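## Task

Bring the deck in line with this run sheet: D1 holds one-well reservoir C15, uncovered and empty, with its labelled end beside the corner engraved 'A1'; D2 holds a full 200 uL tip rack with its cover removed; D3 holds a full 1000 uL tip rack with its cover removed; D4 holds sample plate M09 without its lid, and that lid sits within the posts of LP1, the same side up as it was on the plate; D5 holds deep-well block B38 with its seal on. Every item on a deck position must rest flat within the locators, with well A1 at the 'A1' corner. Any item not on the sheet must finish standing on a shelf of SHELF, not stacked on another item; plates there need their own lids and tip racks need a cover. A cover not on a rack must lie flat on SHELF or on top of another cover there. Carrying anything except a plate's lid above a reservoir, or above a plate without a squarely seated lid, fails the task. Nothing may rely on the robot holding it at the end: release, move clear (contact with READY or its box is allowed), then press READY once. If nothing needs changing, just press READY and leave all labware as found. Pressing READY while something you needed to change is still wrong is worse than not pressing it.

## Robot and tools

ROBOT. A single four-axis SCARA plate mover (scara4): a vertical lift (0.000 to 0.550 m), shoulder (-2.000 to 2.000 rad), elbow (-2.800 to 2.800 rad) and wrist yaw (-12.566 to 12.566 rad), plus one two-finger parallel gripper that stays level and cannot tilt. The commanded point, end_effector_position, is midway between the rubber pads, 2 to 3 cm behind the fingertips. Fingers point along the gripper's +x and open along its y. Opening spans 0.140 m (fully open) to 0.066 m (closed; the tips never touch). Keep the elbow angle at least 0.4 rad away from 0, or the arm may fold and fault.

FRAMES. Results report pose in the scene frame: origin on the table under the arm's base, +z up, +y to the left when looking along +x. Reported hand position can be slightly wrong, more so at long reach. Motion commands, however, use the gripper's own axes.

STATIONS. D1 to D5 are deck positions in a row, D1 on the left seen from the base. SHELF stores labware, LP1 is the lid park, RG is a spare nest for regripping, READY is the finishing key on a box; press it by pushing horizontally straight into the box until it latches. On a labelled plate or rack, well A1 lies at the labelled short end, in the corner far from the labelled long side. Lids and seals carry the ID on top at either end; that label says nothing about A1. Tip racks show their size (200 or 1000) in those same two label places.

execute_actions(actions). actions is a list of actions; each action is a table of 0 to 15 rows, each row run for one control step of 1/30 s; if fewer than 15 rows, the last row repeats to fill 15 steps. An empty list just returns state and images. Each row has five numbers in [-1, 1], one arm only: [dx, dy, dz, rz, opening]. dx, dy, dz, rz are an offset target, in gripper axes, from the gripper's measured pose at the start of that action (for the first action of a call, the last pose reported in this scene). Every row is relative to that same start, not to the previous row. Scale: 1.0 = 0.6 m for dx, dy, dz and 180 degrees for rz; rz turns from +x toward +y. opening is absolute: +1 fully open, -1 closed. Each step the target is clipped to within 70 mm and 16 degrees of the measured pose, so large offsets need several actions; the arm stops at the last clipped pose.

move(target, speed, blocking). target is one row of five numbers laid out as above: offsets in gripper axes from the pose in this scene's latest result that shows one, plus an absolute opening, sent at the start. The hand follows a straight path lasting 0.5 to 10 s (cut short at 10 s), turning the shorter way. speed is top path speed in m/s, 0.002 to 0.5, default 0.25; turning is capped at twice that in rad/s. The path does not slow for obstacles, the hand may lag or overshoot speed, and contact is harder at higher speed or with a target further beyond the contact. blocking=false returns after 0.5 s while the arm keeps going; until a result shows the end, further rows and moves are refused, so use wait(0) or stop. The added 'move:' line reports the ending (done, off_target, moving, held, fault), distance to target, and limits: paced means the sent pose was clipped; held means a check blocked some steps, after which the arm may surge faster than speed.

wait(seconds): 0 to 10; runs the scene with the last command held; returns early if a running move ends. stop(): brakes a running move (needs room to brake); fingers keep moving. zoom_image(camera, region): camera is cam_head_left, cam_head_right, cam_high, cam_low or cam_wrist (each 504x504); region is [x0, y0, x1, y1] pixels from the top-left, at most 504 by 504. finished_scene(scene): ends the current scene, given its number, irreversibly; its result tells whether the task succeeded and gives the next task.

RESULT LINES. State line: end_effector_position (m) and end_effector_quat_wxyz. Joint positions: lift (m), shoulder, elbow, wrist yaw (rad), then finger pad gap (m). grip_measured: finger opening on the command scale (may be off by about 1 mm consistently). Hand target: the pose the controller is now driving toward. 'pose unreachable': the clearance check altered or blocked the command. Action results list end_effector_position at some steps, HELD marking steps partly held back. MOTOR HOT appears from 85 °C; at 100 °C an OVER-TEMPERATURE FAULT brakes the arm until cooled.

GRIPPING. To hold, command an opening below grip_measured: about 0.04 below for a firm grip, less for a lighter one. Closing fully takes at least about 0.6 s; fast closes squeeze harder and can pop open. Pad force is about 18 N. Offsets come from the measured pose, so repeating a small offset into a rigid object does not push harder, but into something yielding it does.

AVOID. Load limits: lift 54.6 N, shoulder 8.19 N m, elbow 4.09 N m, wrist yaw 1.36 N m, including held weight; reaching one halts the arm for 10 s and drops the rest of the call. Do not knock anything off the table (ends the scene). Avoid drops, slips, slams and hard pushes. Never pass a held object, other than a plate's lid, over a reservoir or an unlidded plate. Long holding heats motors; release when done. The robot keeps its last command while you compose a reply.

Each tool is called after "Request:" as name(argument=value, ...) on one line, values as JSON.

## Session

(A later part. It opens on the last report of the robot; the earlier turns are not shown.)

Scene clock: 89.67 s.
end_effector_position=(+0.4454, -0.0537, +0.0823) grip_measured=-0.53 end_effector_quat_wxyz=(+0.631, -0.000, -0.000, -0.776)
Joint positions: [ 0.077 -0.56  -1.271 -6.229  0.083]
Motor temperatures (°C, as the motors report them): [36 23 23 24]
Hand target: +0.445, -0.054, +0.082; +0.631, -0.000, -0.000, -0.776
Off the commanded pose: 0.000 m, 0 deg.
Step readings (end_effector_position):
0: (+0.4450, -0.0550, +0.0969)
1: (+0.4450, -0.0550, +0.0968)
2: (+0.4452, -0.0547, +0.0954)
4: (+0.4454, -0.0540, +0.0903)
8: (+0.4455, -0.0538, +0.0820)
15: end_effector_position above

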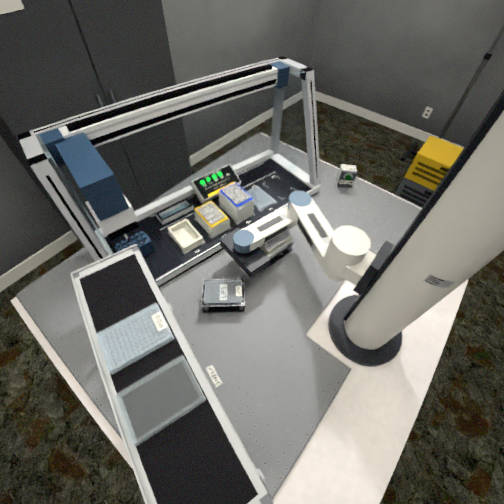

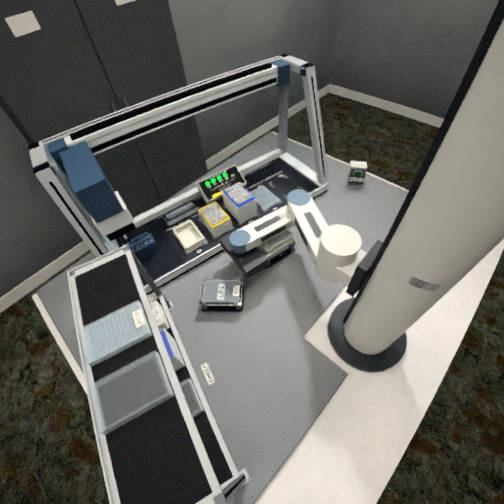

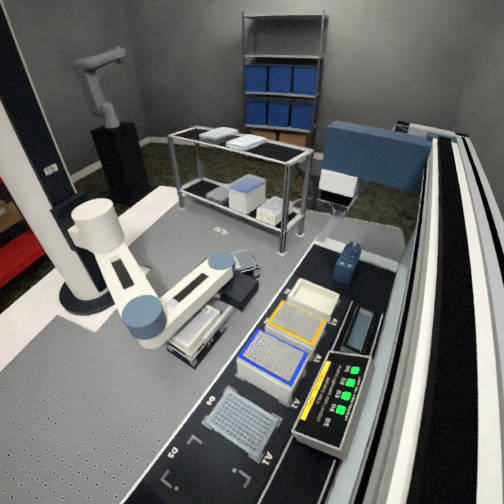

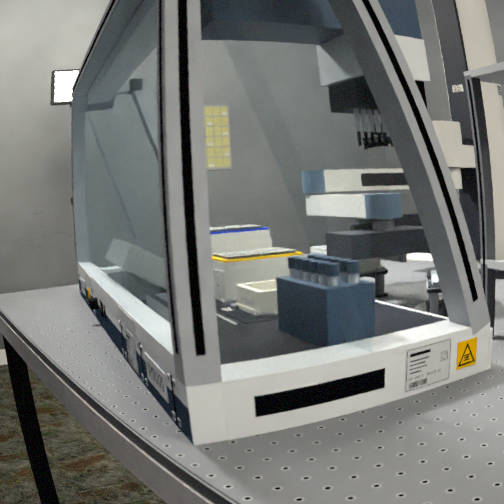

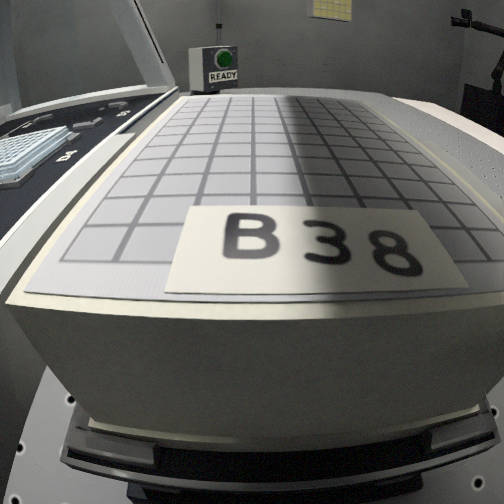

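Request:
execute_actions(actions=[[[0,0,0.002,0,-0.58],[0,0,0.006,0,-0.58],[0,0,0.011,0,-0.58],[0,0,0.016,0,-0.58],[0,0,0.02,0,-0.58],[0,0,0.023,0,-0.58],[0,0,0.025,0,-0.58],[0.002,0.0007,0.025,0.0025,-0.58],[0.0082,0.0029,0.025,0.0099,-0.58],[0.0164,0.0059,0.025,0.0199,-0.58],[0.0266,0.0095,0.025,0.0323,-0.58],[0.0389,0.0139,0.025,0.0472,-0.58],[0.0511,0.0184,0.025,0.0622,-0.58],[0.0634,0.0228,0.025,0.0771,-0.58],[0.0757,0.0272,0.025,0.092,-0.58]]])

Scene clock: 91.57 s.
end_effector_position=(+0.4488, -0.0817, +0.0972) grip_measured=-0.53 end_effector_quat_wxyz=(+0.696, -0.000, -0.000, -0.718)
Joint positions: [ 0.092 -0.672 -1.147 -6.065  0.083]
Motor temperatures (°C, as the motors report them): [36 23 23 24]
Hand target: +0.450, -0.098, +0.097; +0.732, -0.000, -0.000, -0.682
Off the commanded pose: 0.020 m, 7 deg.
Step readings (end_effector_position):
0: (+0.4454, -0.0537, +0.0823)
1: (+0.4454, -0.0537, +0.0824)
2: (+0.4454, -0.0537, +0.0834)
4: (+0.4454, -0.0537, +0.0878)
8: (+0.4454, -0.0538, +0.0971)
15: end_effector_position above

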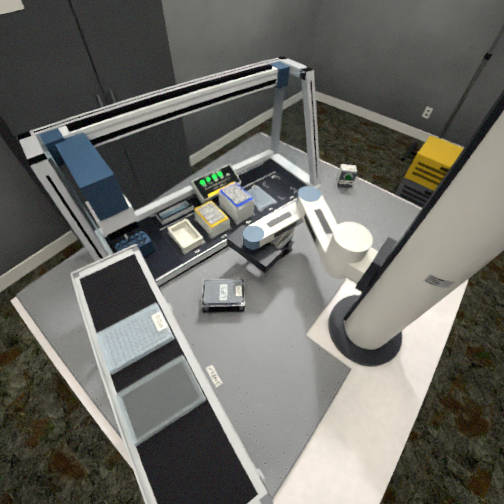

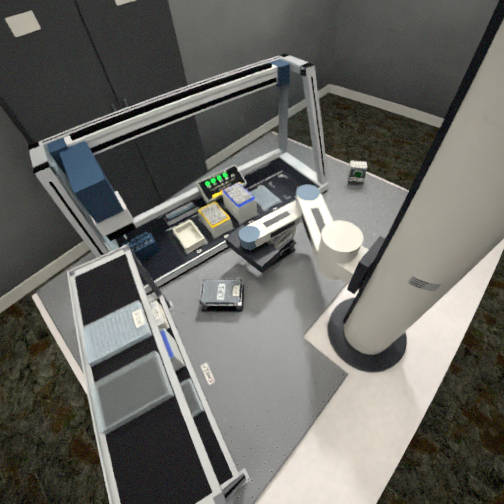

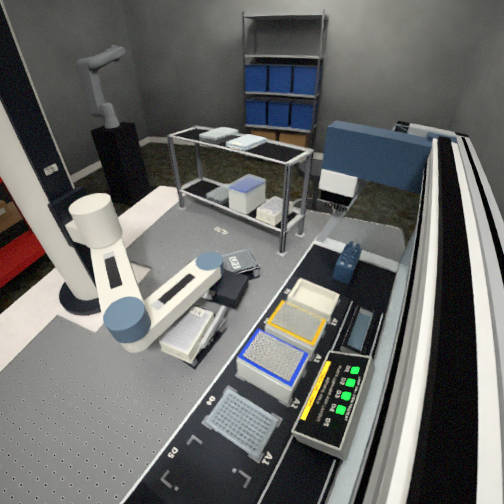

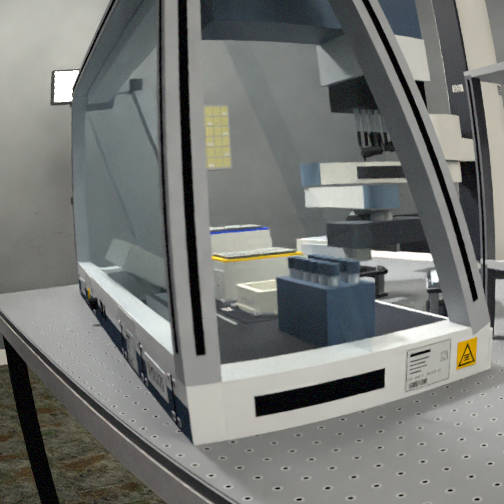

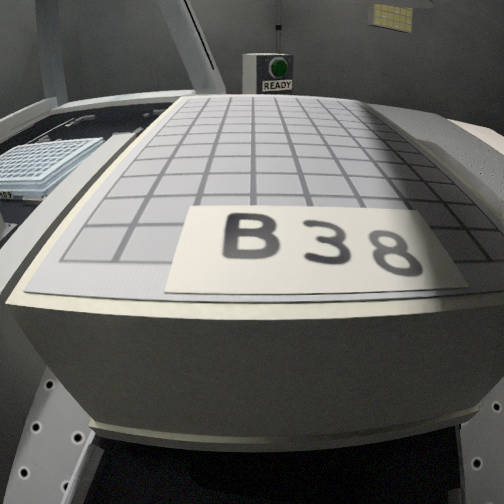

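Request:
move(target=[0.3819, 0.0658, 0, 0.3504, -0.58], speed=0.5)

Scene clock: 93.50 s.
end_effector_position=(+0.4813, -0.3125, +0.0972) grip_measured=-0.53 end_effector_quat_wxyz=(+0.969, -0.000, -0.000, -0.248)
Joint positions: [ 0.092 -1.767 -1.252 -3.766  0.083]
Motor temperatures (°C, as the motors report them): [36 23 23 24]
Hand target: +0.481, -0.312, +0.097; +0.969, -0.000, -0.000, -0.248
Off the commanded pose: 0.001 m, 0 deg.
move: done

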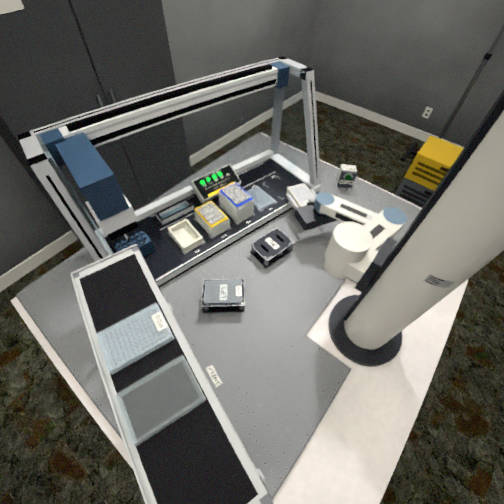

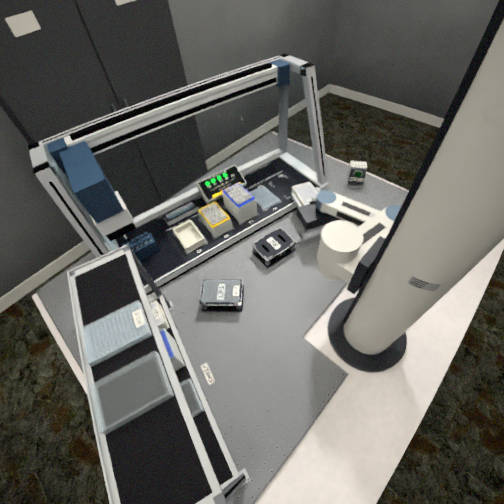

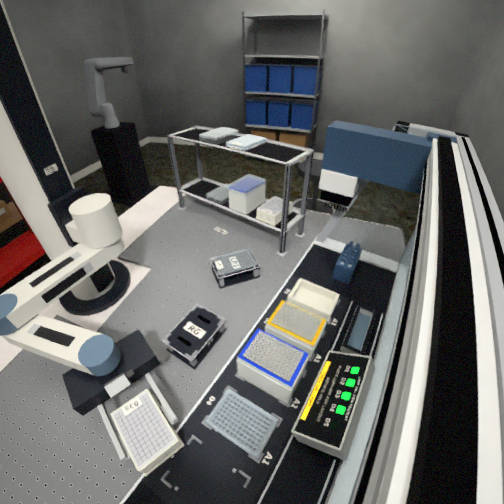

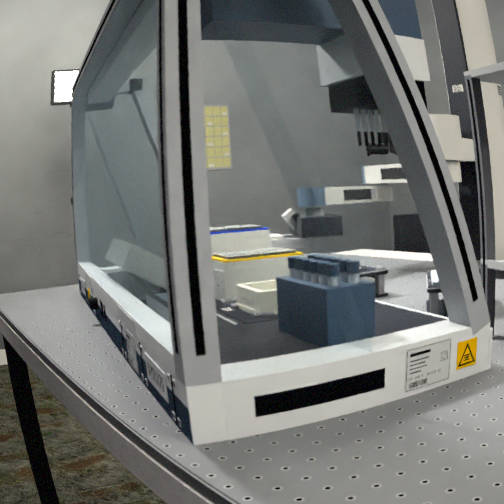

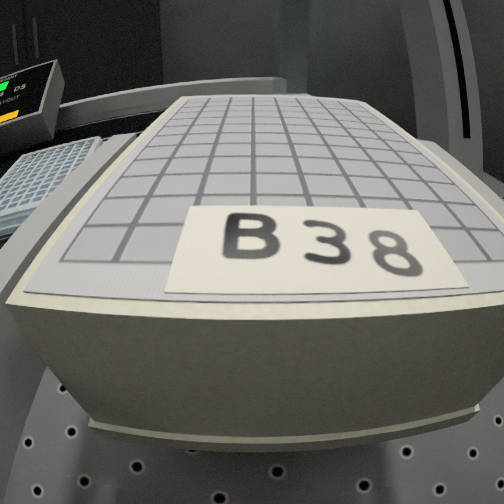

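Request:
move(target=[0.2239, 0.0673, -0.0037, 0.0914, -0.58], speed=0.3)

Request:
zoom_image(camera="cam_wrist", region=[70, 410, 210, 490])

Request:
zoom_image(camera="cam_wrist", region=[364, 400, 504, 480])

Scene clock: 94.77 s.
end_effector_position=(+0.6187, -0.3415, +0.0949) grip_measured=-0.53 end_effector_quat_wxyz=(+0.994, -0.000, -0.000, -0.107)
Joint positions: [ 0.09  -1.317 -1.995 -3.186  0.083]
Motor temperatures (°C, as the motors report them): [36 23 23 24]
Hand target: +0.619, -0.342, +0.095; +0.994, -0.000, -0.000, -0.107
Off the commanded pose: 0.000 m, 0 deg.
move: done

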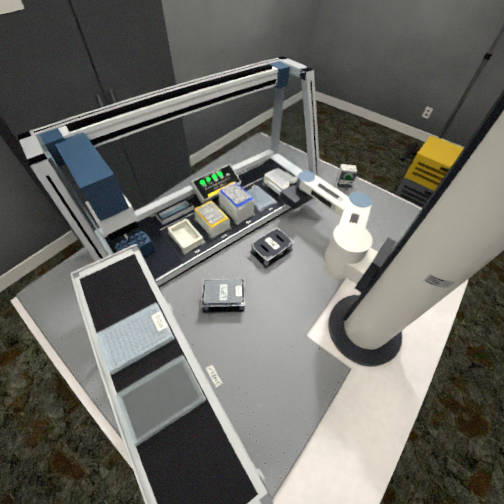

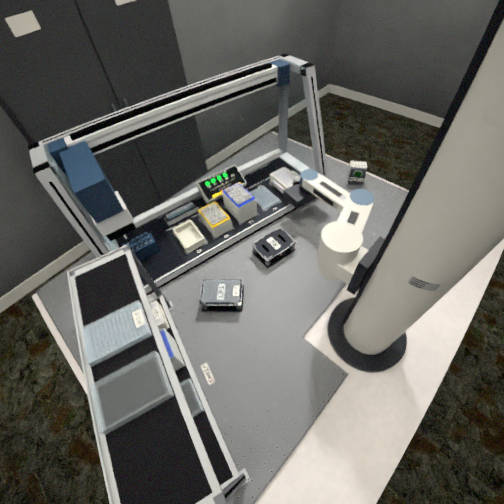

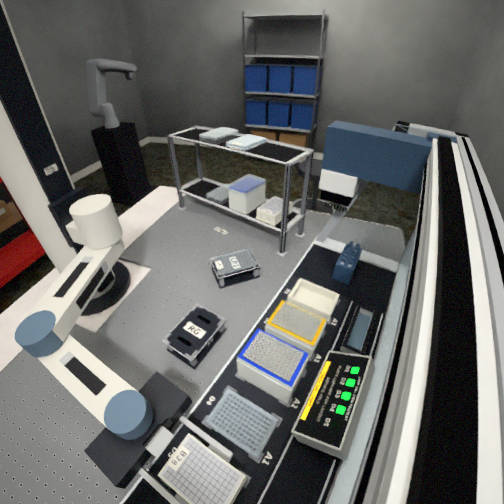

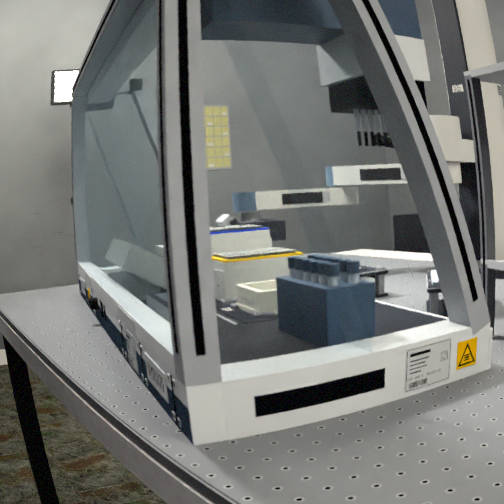

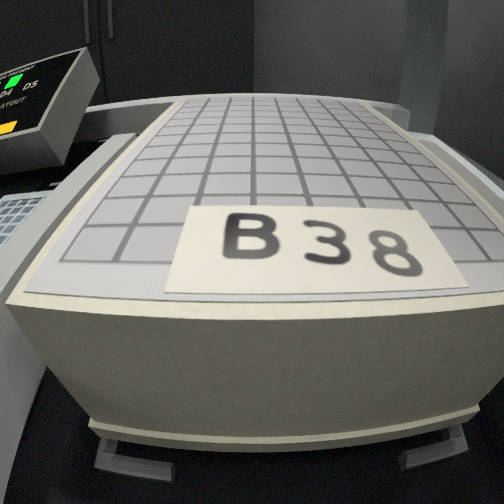

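Region (70, 410, 210, 490) of cam_wrist's 504x504 image, scaled by 3.600, with more detail than that image has; it fills the top 288 rows of this view, and the rest is white.

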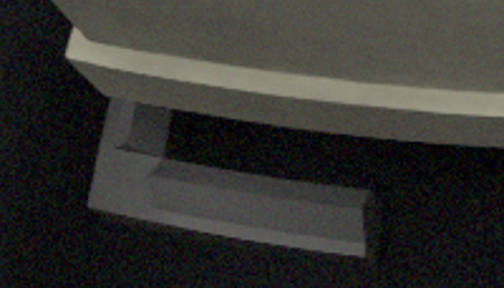

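Region (364, 400, 504, 480) of cam_wrist's 504x504 image, scaled by 3.600, with more detail than that image has; it fills the top 288 rows of this view, and the rest is white.

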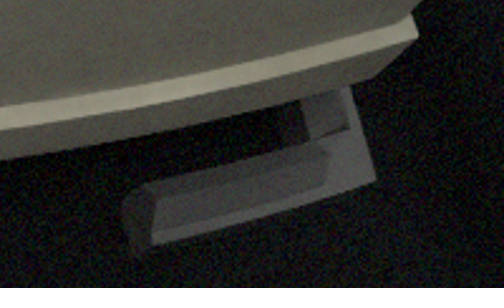

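Request:
execute_actions(actions=[[[-0.0001,-0.0002,-0.002,0,-0.58],[-0.0003,-0.0004,-0.005,0,-0.58],[-0.0003,-0.0004,-0.008,0,-0.58],[-0.0003,-0.0004,-0.011,0,-0.58],[-0.0003,-0.0004,-0.0135,0,-0.58],[-0.0003,-0.0004,-0.0155,0,-0.58],[-0.0003,-0.0004,-0.0172,0,-0.58],[-0.0003,-0.0004,-0.0187,0,-0.58],[-0.0003,-0.0004,-0.02,0,-0.58],[-0.0003,-0.0004,-0.0212,0,-0.58],[-0.0003,-0.0004,-0.0222,0,-0.58],[-0.0003,-0.0004,-0.0231,0,-0.58],[-0.0003,-0.0004,-0.0239,0,-0.58],[-0.0003,-0.0004,-0.0245,0,-0.58],[-0.0003,-0.0004,-0.025,0,-0.58]],[[0,0,-0.0005,0,-0.57],[0,0,-0.0005,0,-0.555],[0,0,-0.0005,0,-0.54],[0,0,-0.0005,0,-0.52],[0,0,-0.0005,0,-0.47],[0,0,-0.0005,0,-0.37],[0,0,-0.0005,0,-0.25],[0,0,0.001,0,-0.135],[-0.003,0,0.004,0,-0.135],[-0.01,0,0.008,0,-0.135],[-0.022,0,0.012,0,-0.135],[-0.038,0,0.015,0,-0.135],[-0.056,0,0.017,0,-0.135],[-0.075,0,0.017,0,-0.135],[-0.095,0,0.017,0,-0.135]],[[-0.065,0,0,0,-0.135],[-0.085,0,0,0,-0.135],[-0.103,0,0,0,-0.135],[-0.118,0,0,0,-0.135],[-0.13,0,0,0,-0.135],[-0.138,0,0,0,-0.135],[-0.142,0,0,0,-0.135]]])

Scene clock: 96.80 s.
end_effector_position=(+0.5084, -0.3182, +0.0894) grip_measured=-0.13 end_effector_quat_wxyz=(+0.994, -0.000, -0.000, -0.105)
Joint positions: [ 0.084 -1.726 -1.467 -3.302  0.098]
Motor temperatures (°C, as the motors report them): [36 23 23 24]
Hand target: +0.509, -0.318, +0.089; +0.994, -0.000, -0.000, -0.105
Off the commanded pose: 0.000 m, 0 deg.
Step readings (end_effector_position; steps 1 to 15: 1st action; 16 to 30: 2nd action; 31 to 45: 3rd action):
0: (+0.6187, -0.3415, +0.0949)
1: (+0.6187, -0.3415, +0.0948)
2: (+0.6187, -0.3415, +0.0938)
4: (+0.6185, -0.3416, +0.0904)
8: (+0.6185, -0.3416, +0.0845)
15: (+0.6185, -0.3416, +0.0801)
16: (+0.6185, -0.3416, +0.0799)
17: (+0.6185, -0.3416, +0.0799)
19: (+0.6185, -0.3416, +0.0799)
23: (+0.6185, -0.3416, +0.0799)
30: (+0.5919, -0.3357, +0.0894)
31: (+0.5841, -0.3343, +0.0899)
32: (+0.5759, -0.3328, +0.0898)
34: (+0.5586, -0.3293, +0.0896)
38: (+0.5252, -0.3223, +0.0894)
45: end_effector_position above

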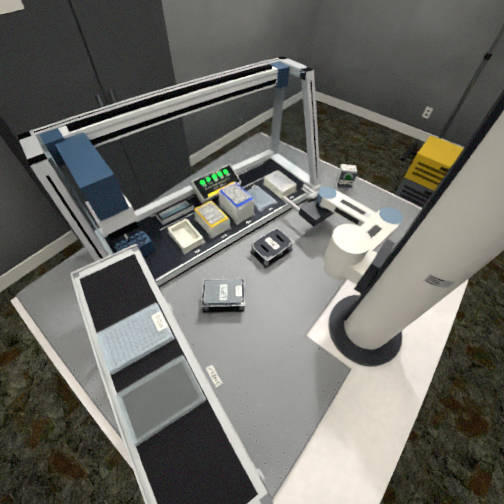

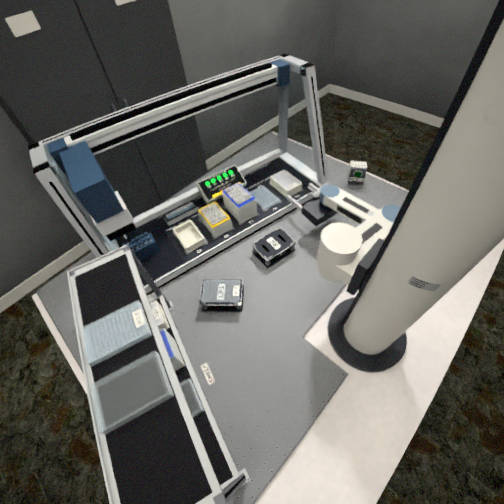

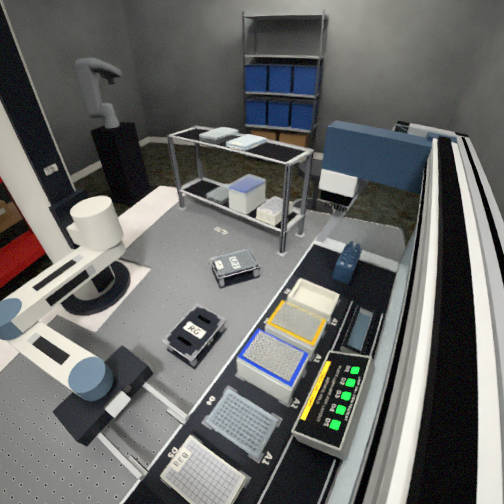

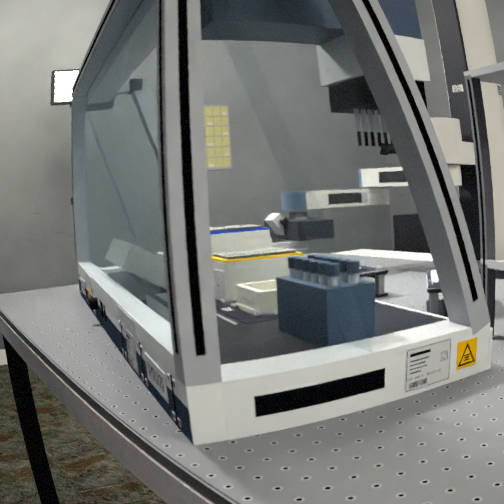

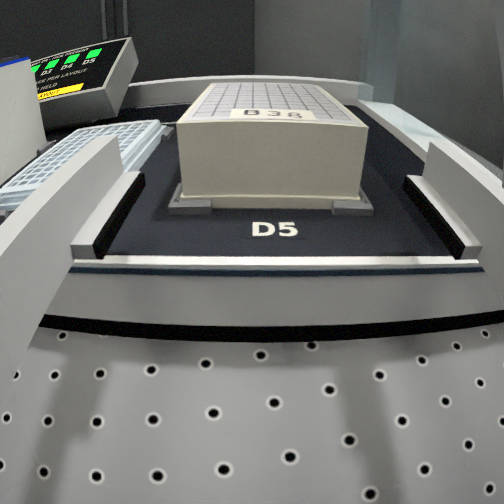

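Request:
zoom_image(camera="cam_wrist", region=[155, 75, 385, 245])

Request:
zoom_image(camera="cam_high", region=[140, 370, 300, 504])

Request:
zoom_image(camera="cam_high", region=[160, 115, 320, 255])

Request:
zoom_image(camera="cam_head_right", region=[300, 130, 420, 230])

Region (155, 75, 385, 245) of cam_wrist's 504x504 image, scaled by 2.191, with more detail than that image has; it fills the top 373 rows of this view, and the rest is white.

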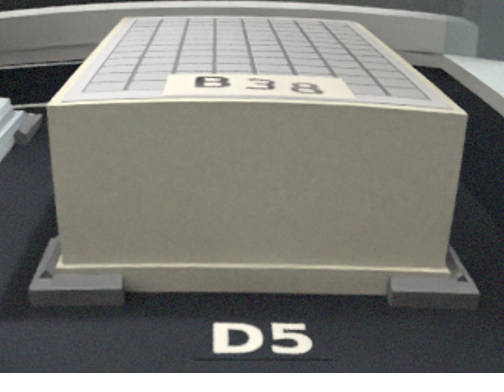

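Region (140, 370, 300, 504) of cam_high's 504x504 image, scaled by 3.150, with more detail than that image has; it fills the top 422 rows of this view, and the rest is white.

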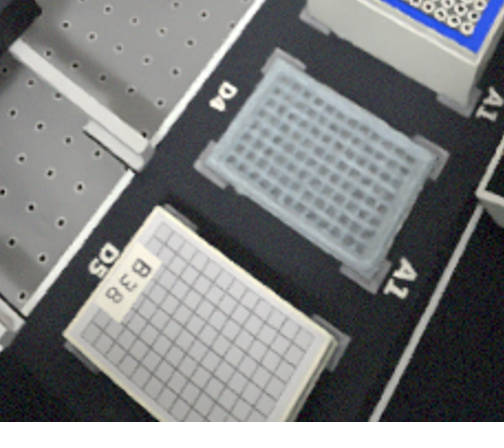

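Region (160, 115, 320, 255) of cam_high's 504x504 image, scaled by 3.150, with more detail than that image has; it fills the top 441 rows of this view, and the rest is white.

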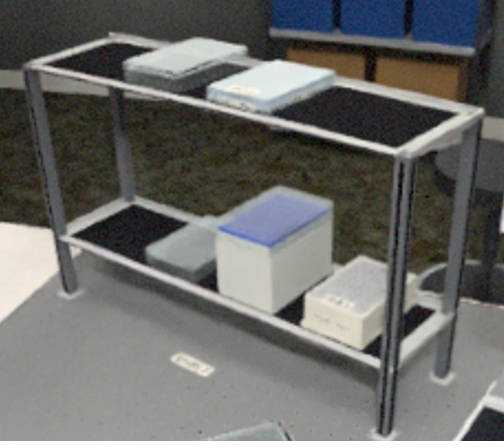

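Region (300, 130, 420, 230) of cam_head_right's 504x504 image, scaled by 4.200, with more detail than that image has.

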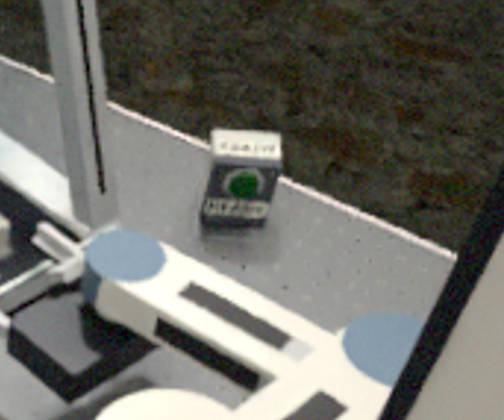

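Request:
execute_actions(actions=[[[-0.003,0,0,-0.002,-0.4],[-0.009,0,0,-0.006,-0.6],[-0.017,0,0,-0.012,-0.8],[-0.026,-0.001,0,-0.02,-1],[-0.035,-0.003,0,-0.03,-1],[-0.044,-0.007,0,-0.041,-1],[-0.052,-0.013,0,-0.053,-1],[-0.06,-0.021,0,-0.065,-1],[-0.067,-0.031,0,-0.077,-1],[-0.074,-0.043,0,-0.089,-1],[-0.081,-0.057,0,-0.101,-1],[-0.088,-0.073,0,-0.113,-1],[-0.094,-0.09,0,-0.125,-1],[-0.1,-0.107,0,-0.137,-1],[-0.106,-0.125,0,-0.149,-1]]])

Scene clock: 99.83 s.
end_effector_position=(+0.4389, -0.3617, +0.0894) grip_measured=-0.98 end_effector_quat_wxyz=(+0.953, -0.000, -0.000, -0.304)
Joint positions: [ 0.084 -1.897 -1.309 -3.695  0.067]
Motor temperatures (°C, as the motors report them): [36 23 23 24]
Hand target: +0.429, -0.377, +0.089; +0.943, -0.000, -0.000, -0.333
Off the commanded pose: 0.019 m, 4 deg.
Step readings (end_effector_position):
0: (+0.5085, -0.3181, +0.0894)
1: (+0.5083, -0.3181, +0.0894)
2: (+0.5068, -0.3177, +0.0894)
4: (+0.5007, -0.3165, +0.0894)
8: (+0.4809, -0.3179, +0.0894)
15: end_effector_position above

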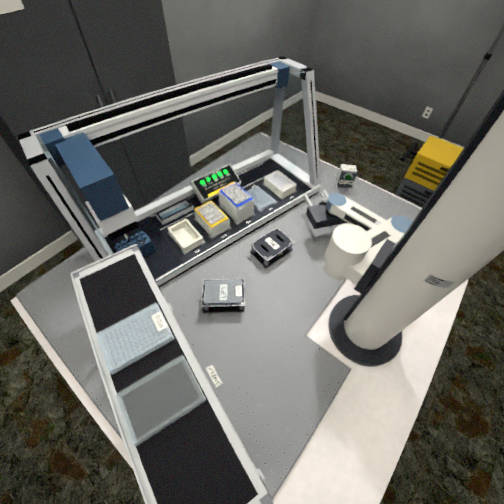

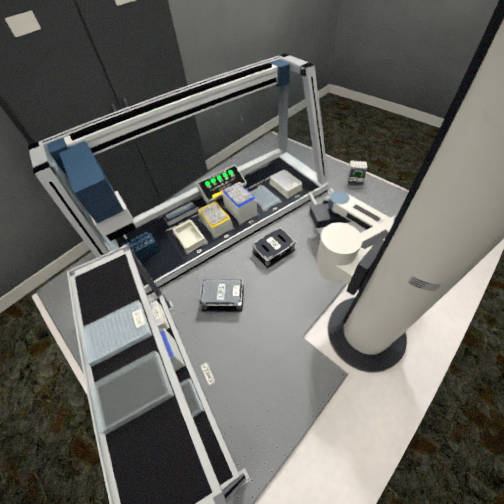

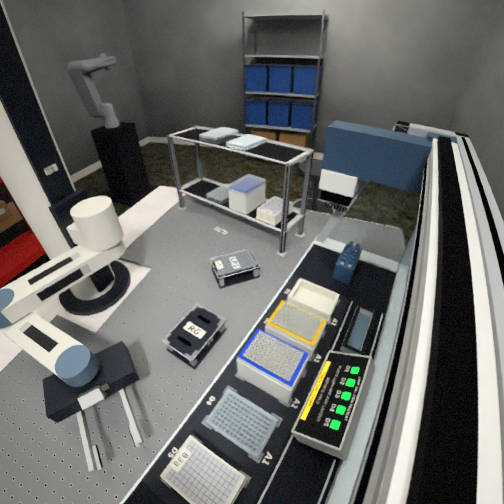

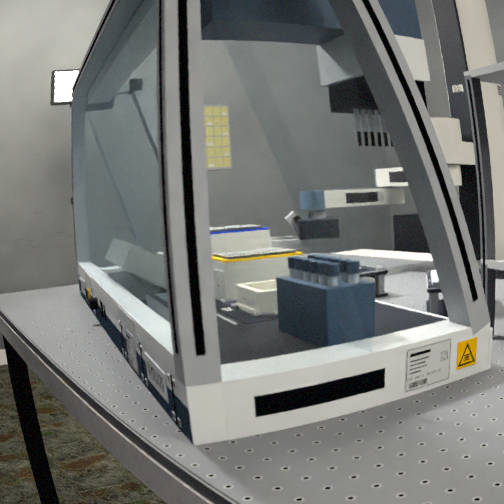

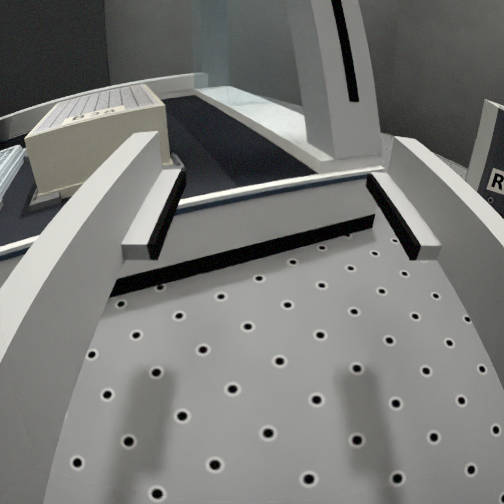

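Request:
move(target=[0.0516, -0.2608, -0.0107, -0.1217, -1], speed=0.3)

Scene clock: 101.00 s.
end_effector_position=(+0.3734, -0.5073, +0.0830) grip_measured=-0.98 end_effector_quat_wxyz=(+0.877, -0.000, -0.000, -0.480)
Joint positions: [ 0.078 -1.874 -1.802 -3.608  0.067]
Motor temperatures (°C, as the motors report them): [36 23 23 24]
Hand target: +0.374, -0.507, +0.083; +0.878, -0.000, -0.000, -0.479
Off the commanded pose: 0.000 m, 0 deg.
move: done

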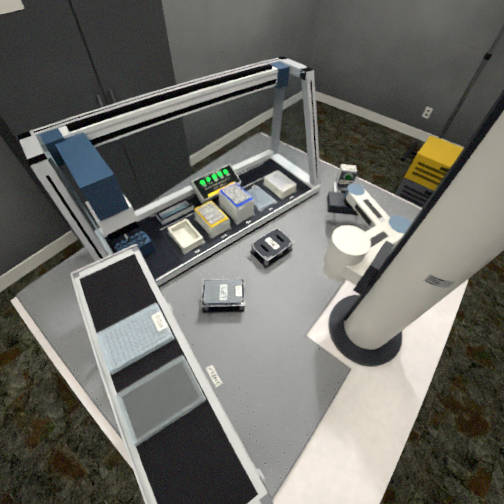

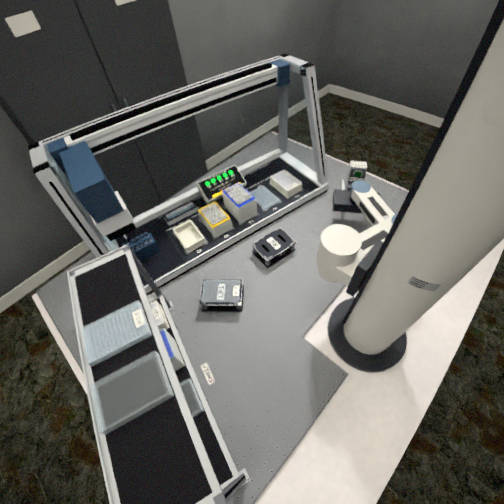

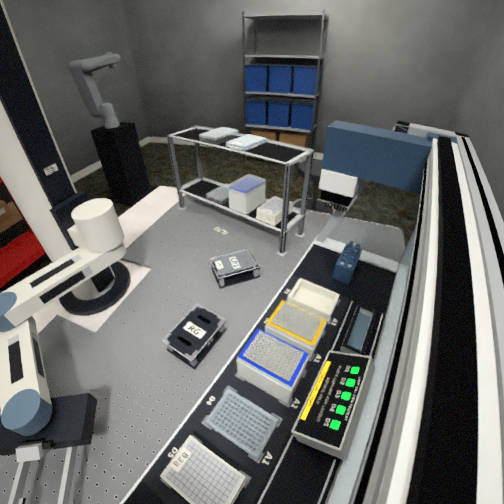

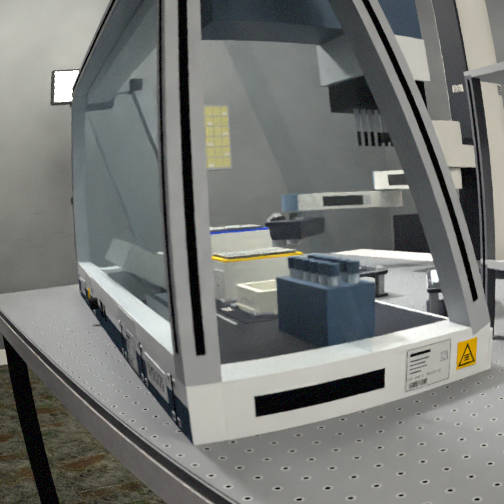

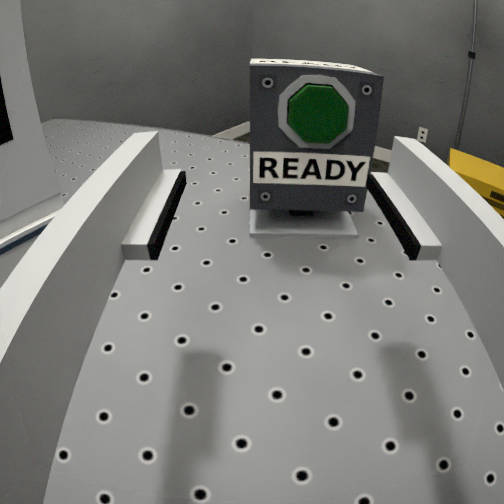

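Request:
execute_actions(actions=[])

Scene clock: 101.63 s.
end_effector_position=(+0.3734, -0.5073, +0.0830) grip_measured=-0.98 end_effector_quat_wxyz=(+0.877, -0.000, -0.000, -0.480)
Joint positions: [ 0.078 -1.874 -1.802 -3.608  0.067]
Motor temperatures (°C, as the motors report them): [36 23 23 24]
Hand target: +0.374, -0.507, +0.083; +0.878, -0.000, -0.000, -0.479
Off the commanded pose: 0.000 m, 0 deg.

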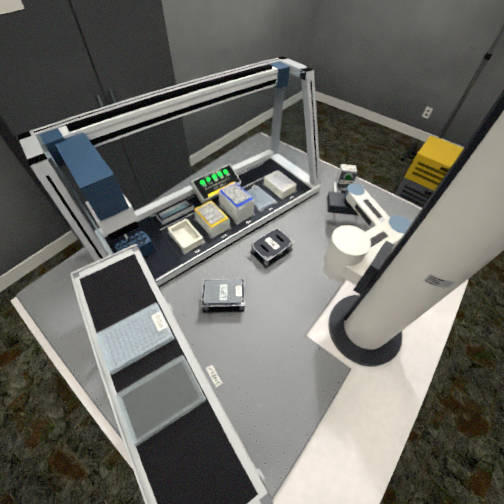

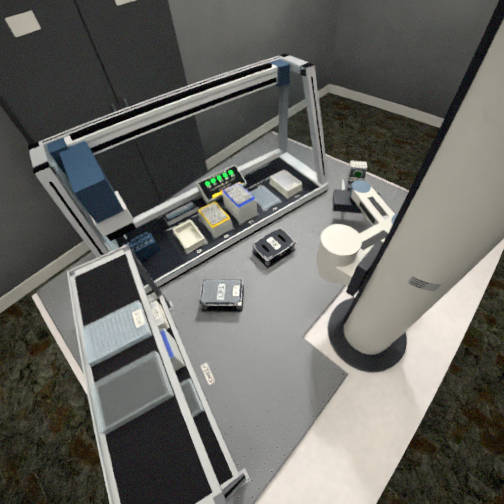

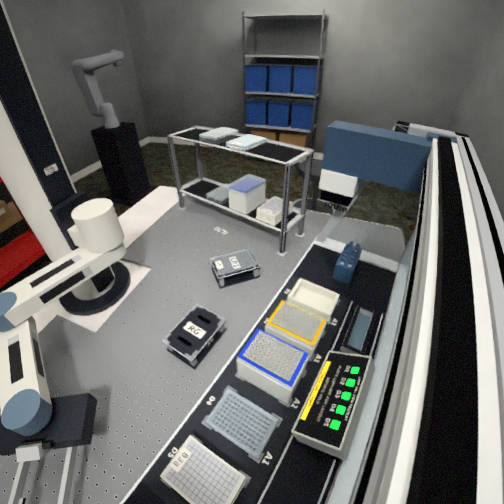

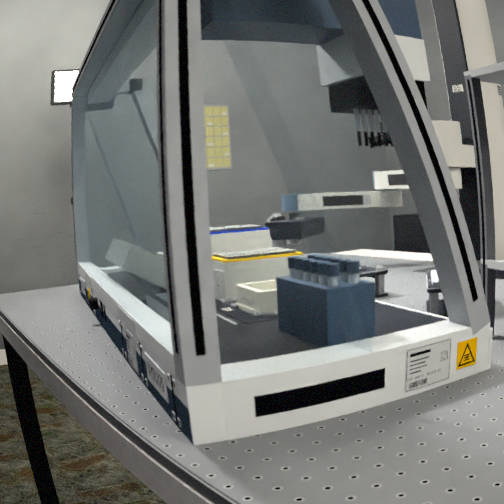

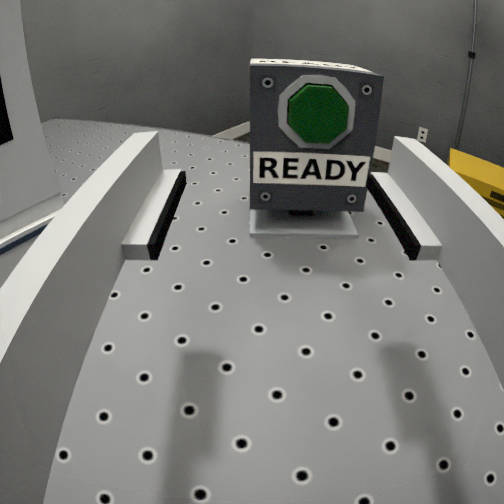

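Request:
zoom_image(camera="cam_high", region=[130, 260, 400, 504])

Request:
zoom_image(camera="cam_high", region=[160, 110, 330, 290])

Region (130, 260, 400, 504) of cam_high's 504x504 image, scaled by 1.867, with more detail than that image has; it fills the top 455 rows of this view, and the rest is white.

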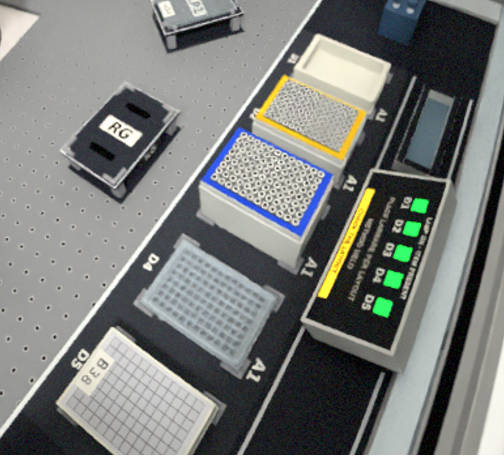

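Region (160, 110, 330, 290) of cam_high's 504x504 image, scaled by 2.800, with more detail than that image has.

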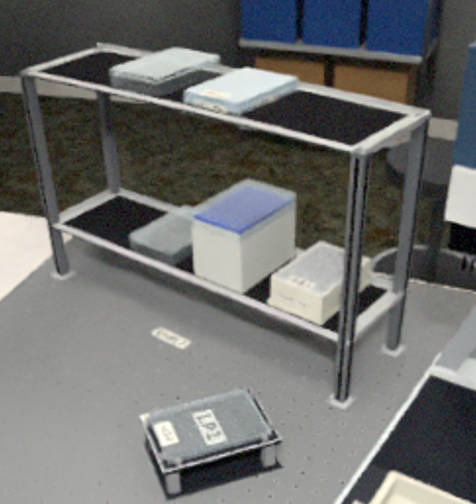

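Request:
move(target=[0.072, 0.028, 0, 0, -1], speed=0.12)

Scene clock: 102.63 s.
end_effector_position=(+0.4110, -0.5345, +0.0830) grip_measured=-0.98 end_effector_quat_wxyz=(+0.877, -0.000, -0.000, -0.480)
Joint positions: [ 0.078 -1.697 -2.061 -3.525  0.067]
Motor temperatures (°C, as the motors report them): [36 23 23 24]
Hand target: +0.411, -0.535, +0.083; +0.877, -0.000, -0.000, -0.480
Off the commanded pose: 0.000 m, 0 deg.
move: done

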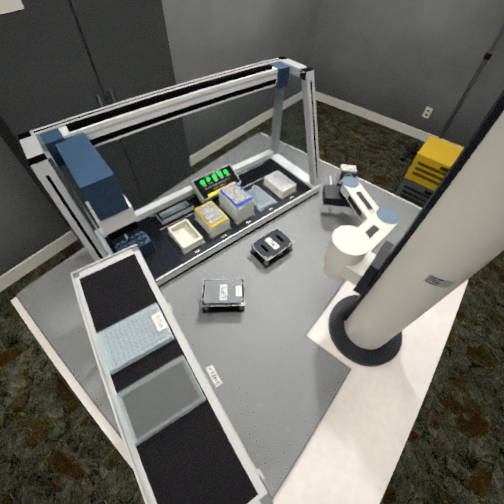

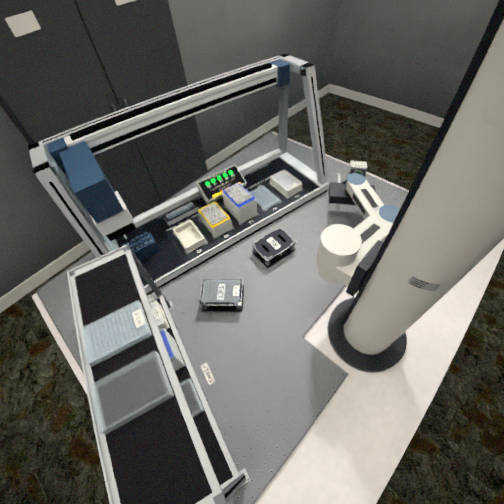

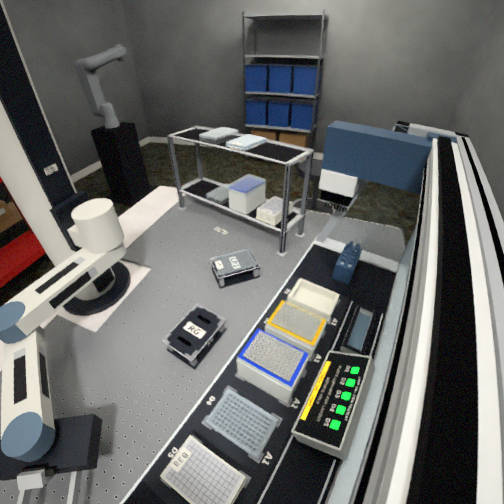

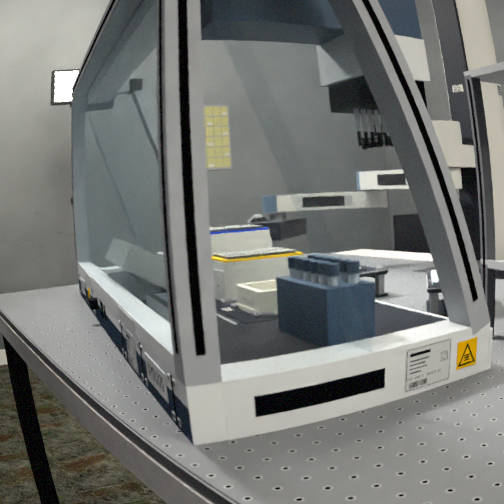

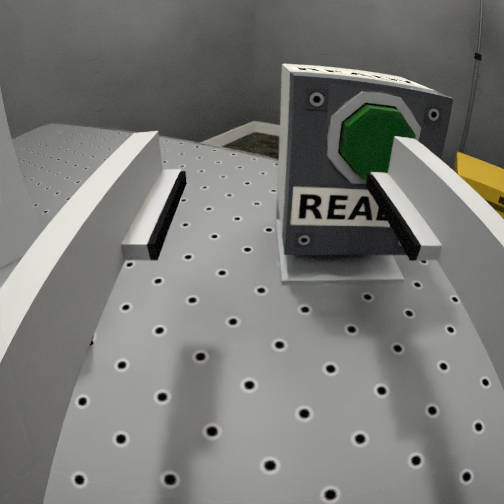

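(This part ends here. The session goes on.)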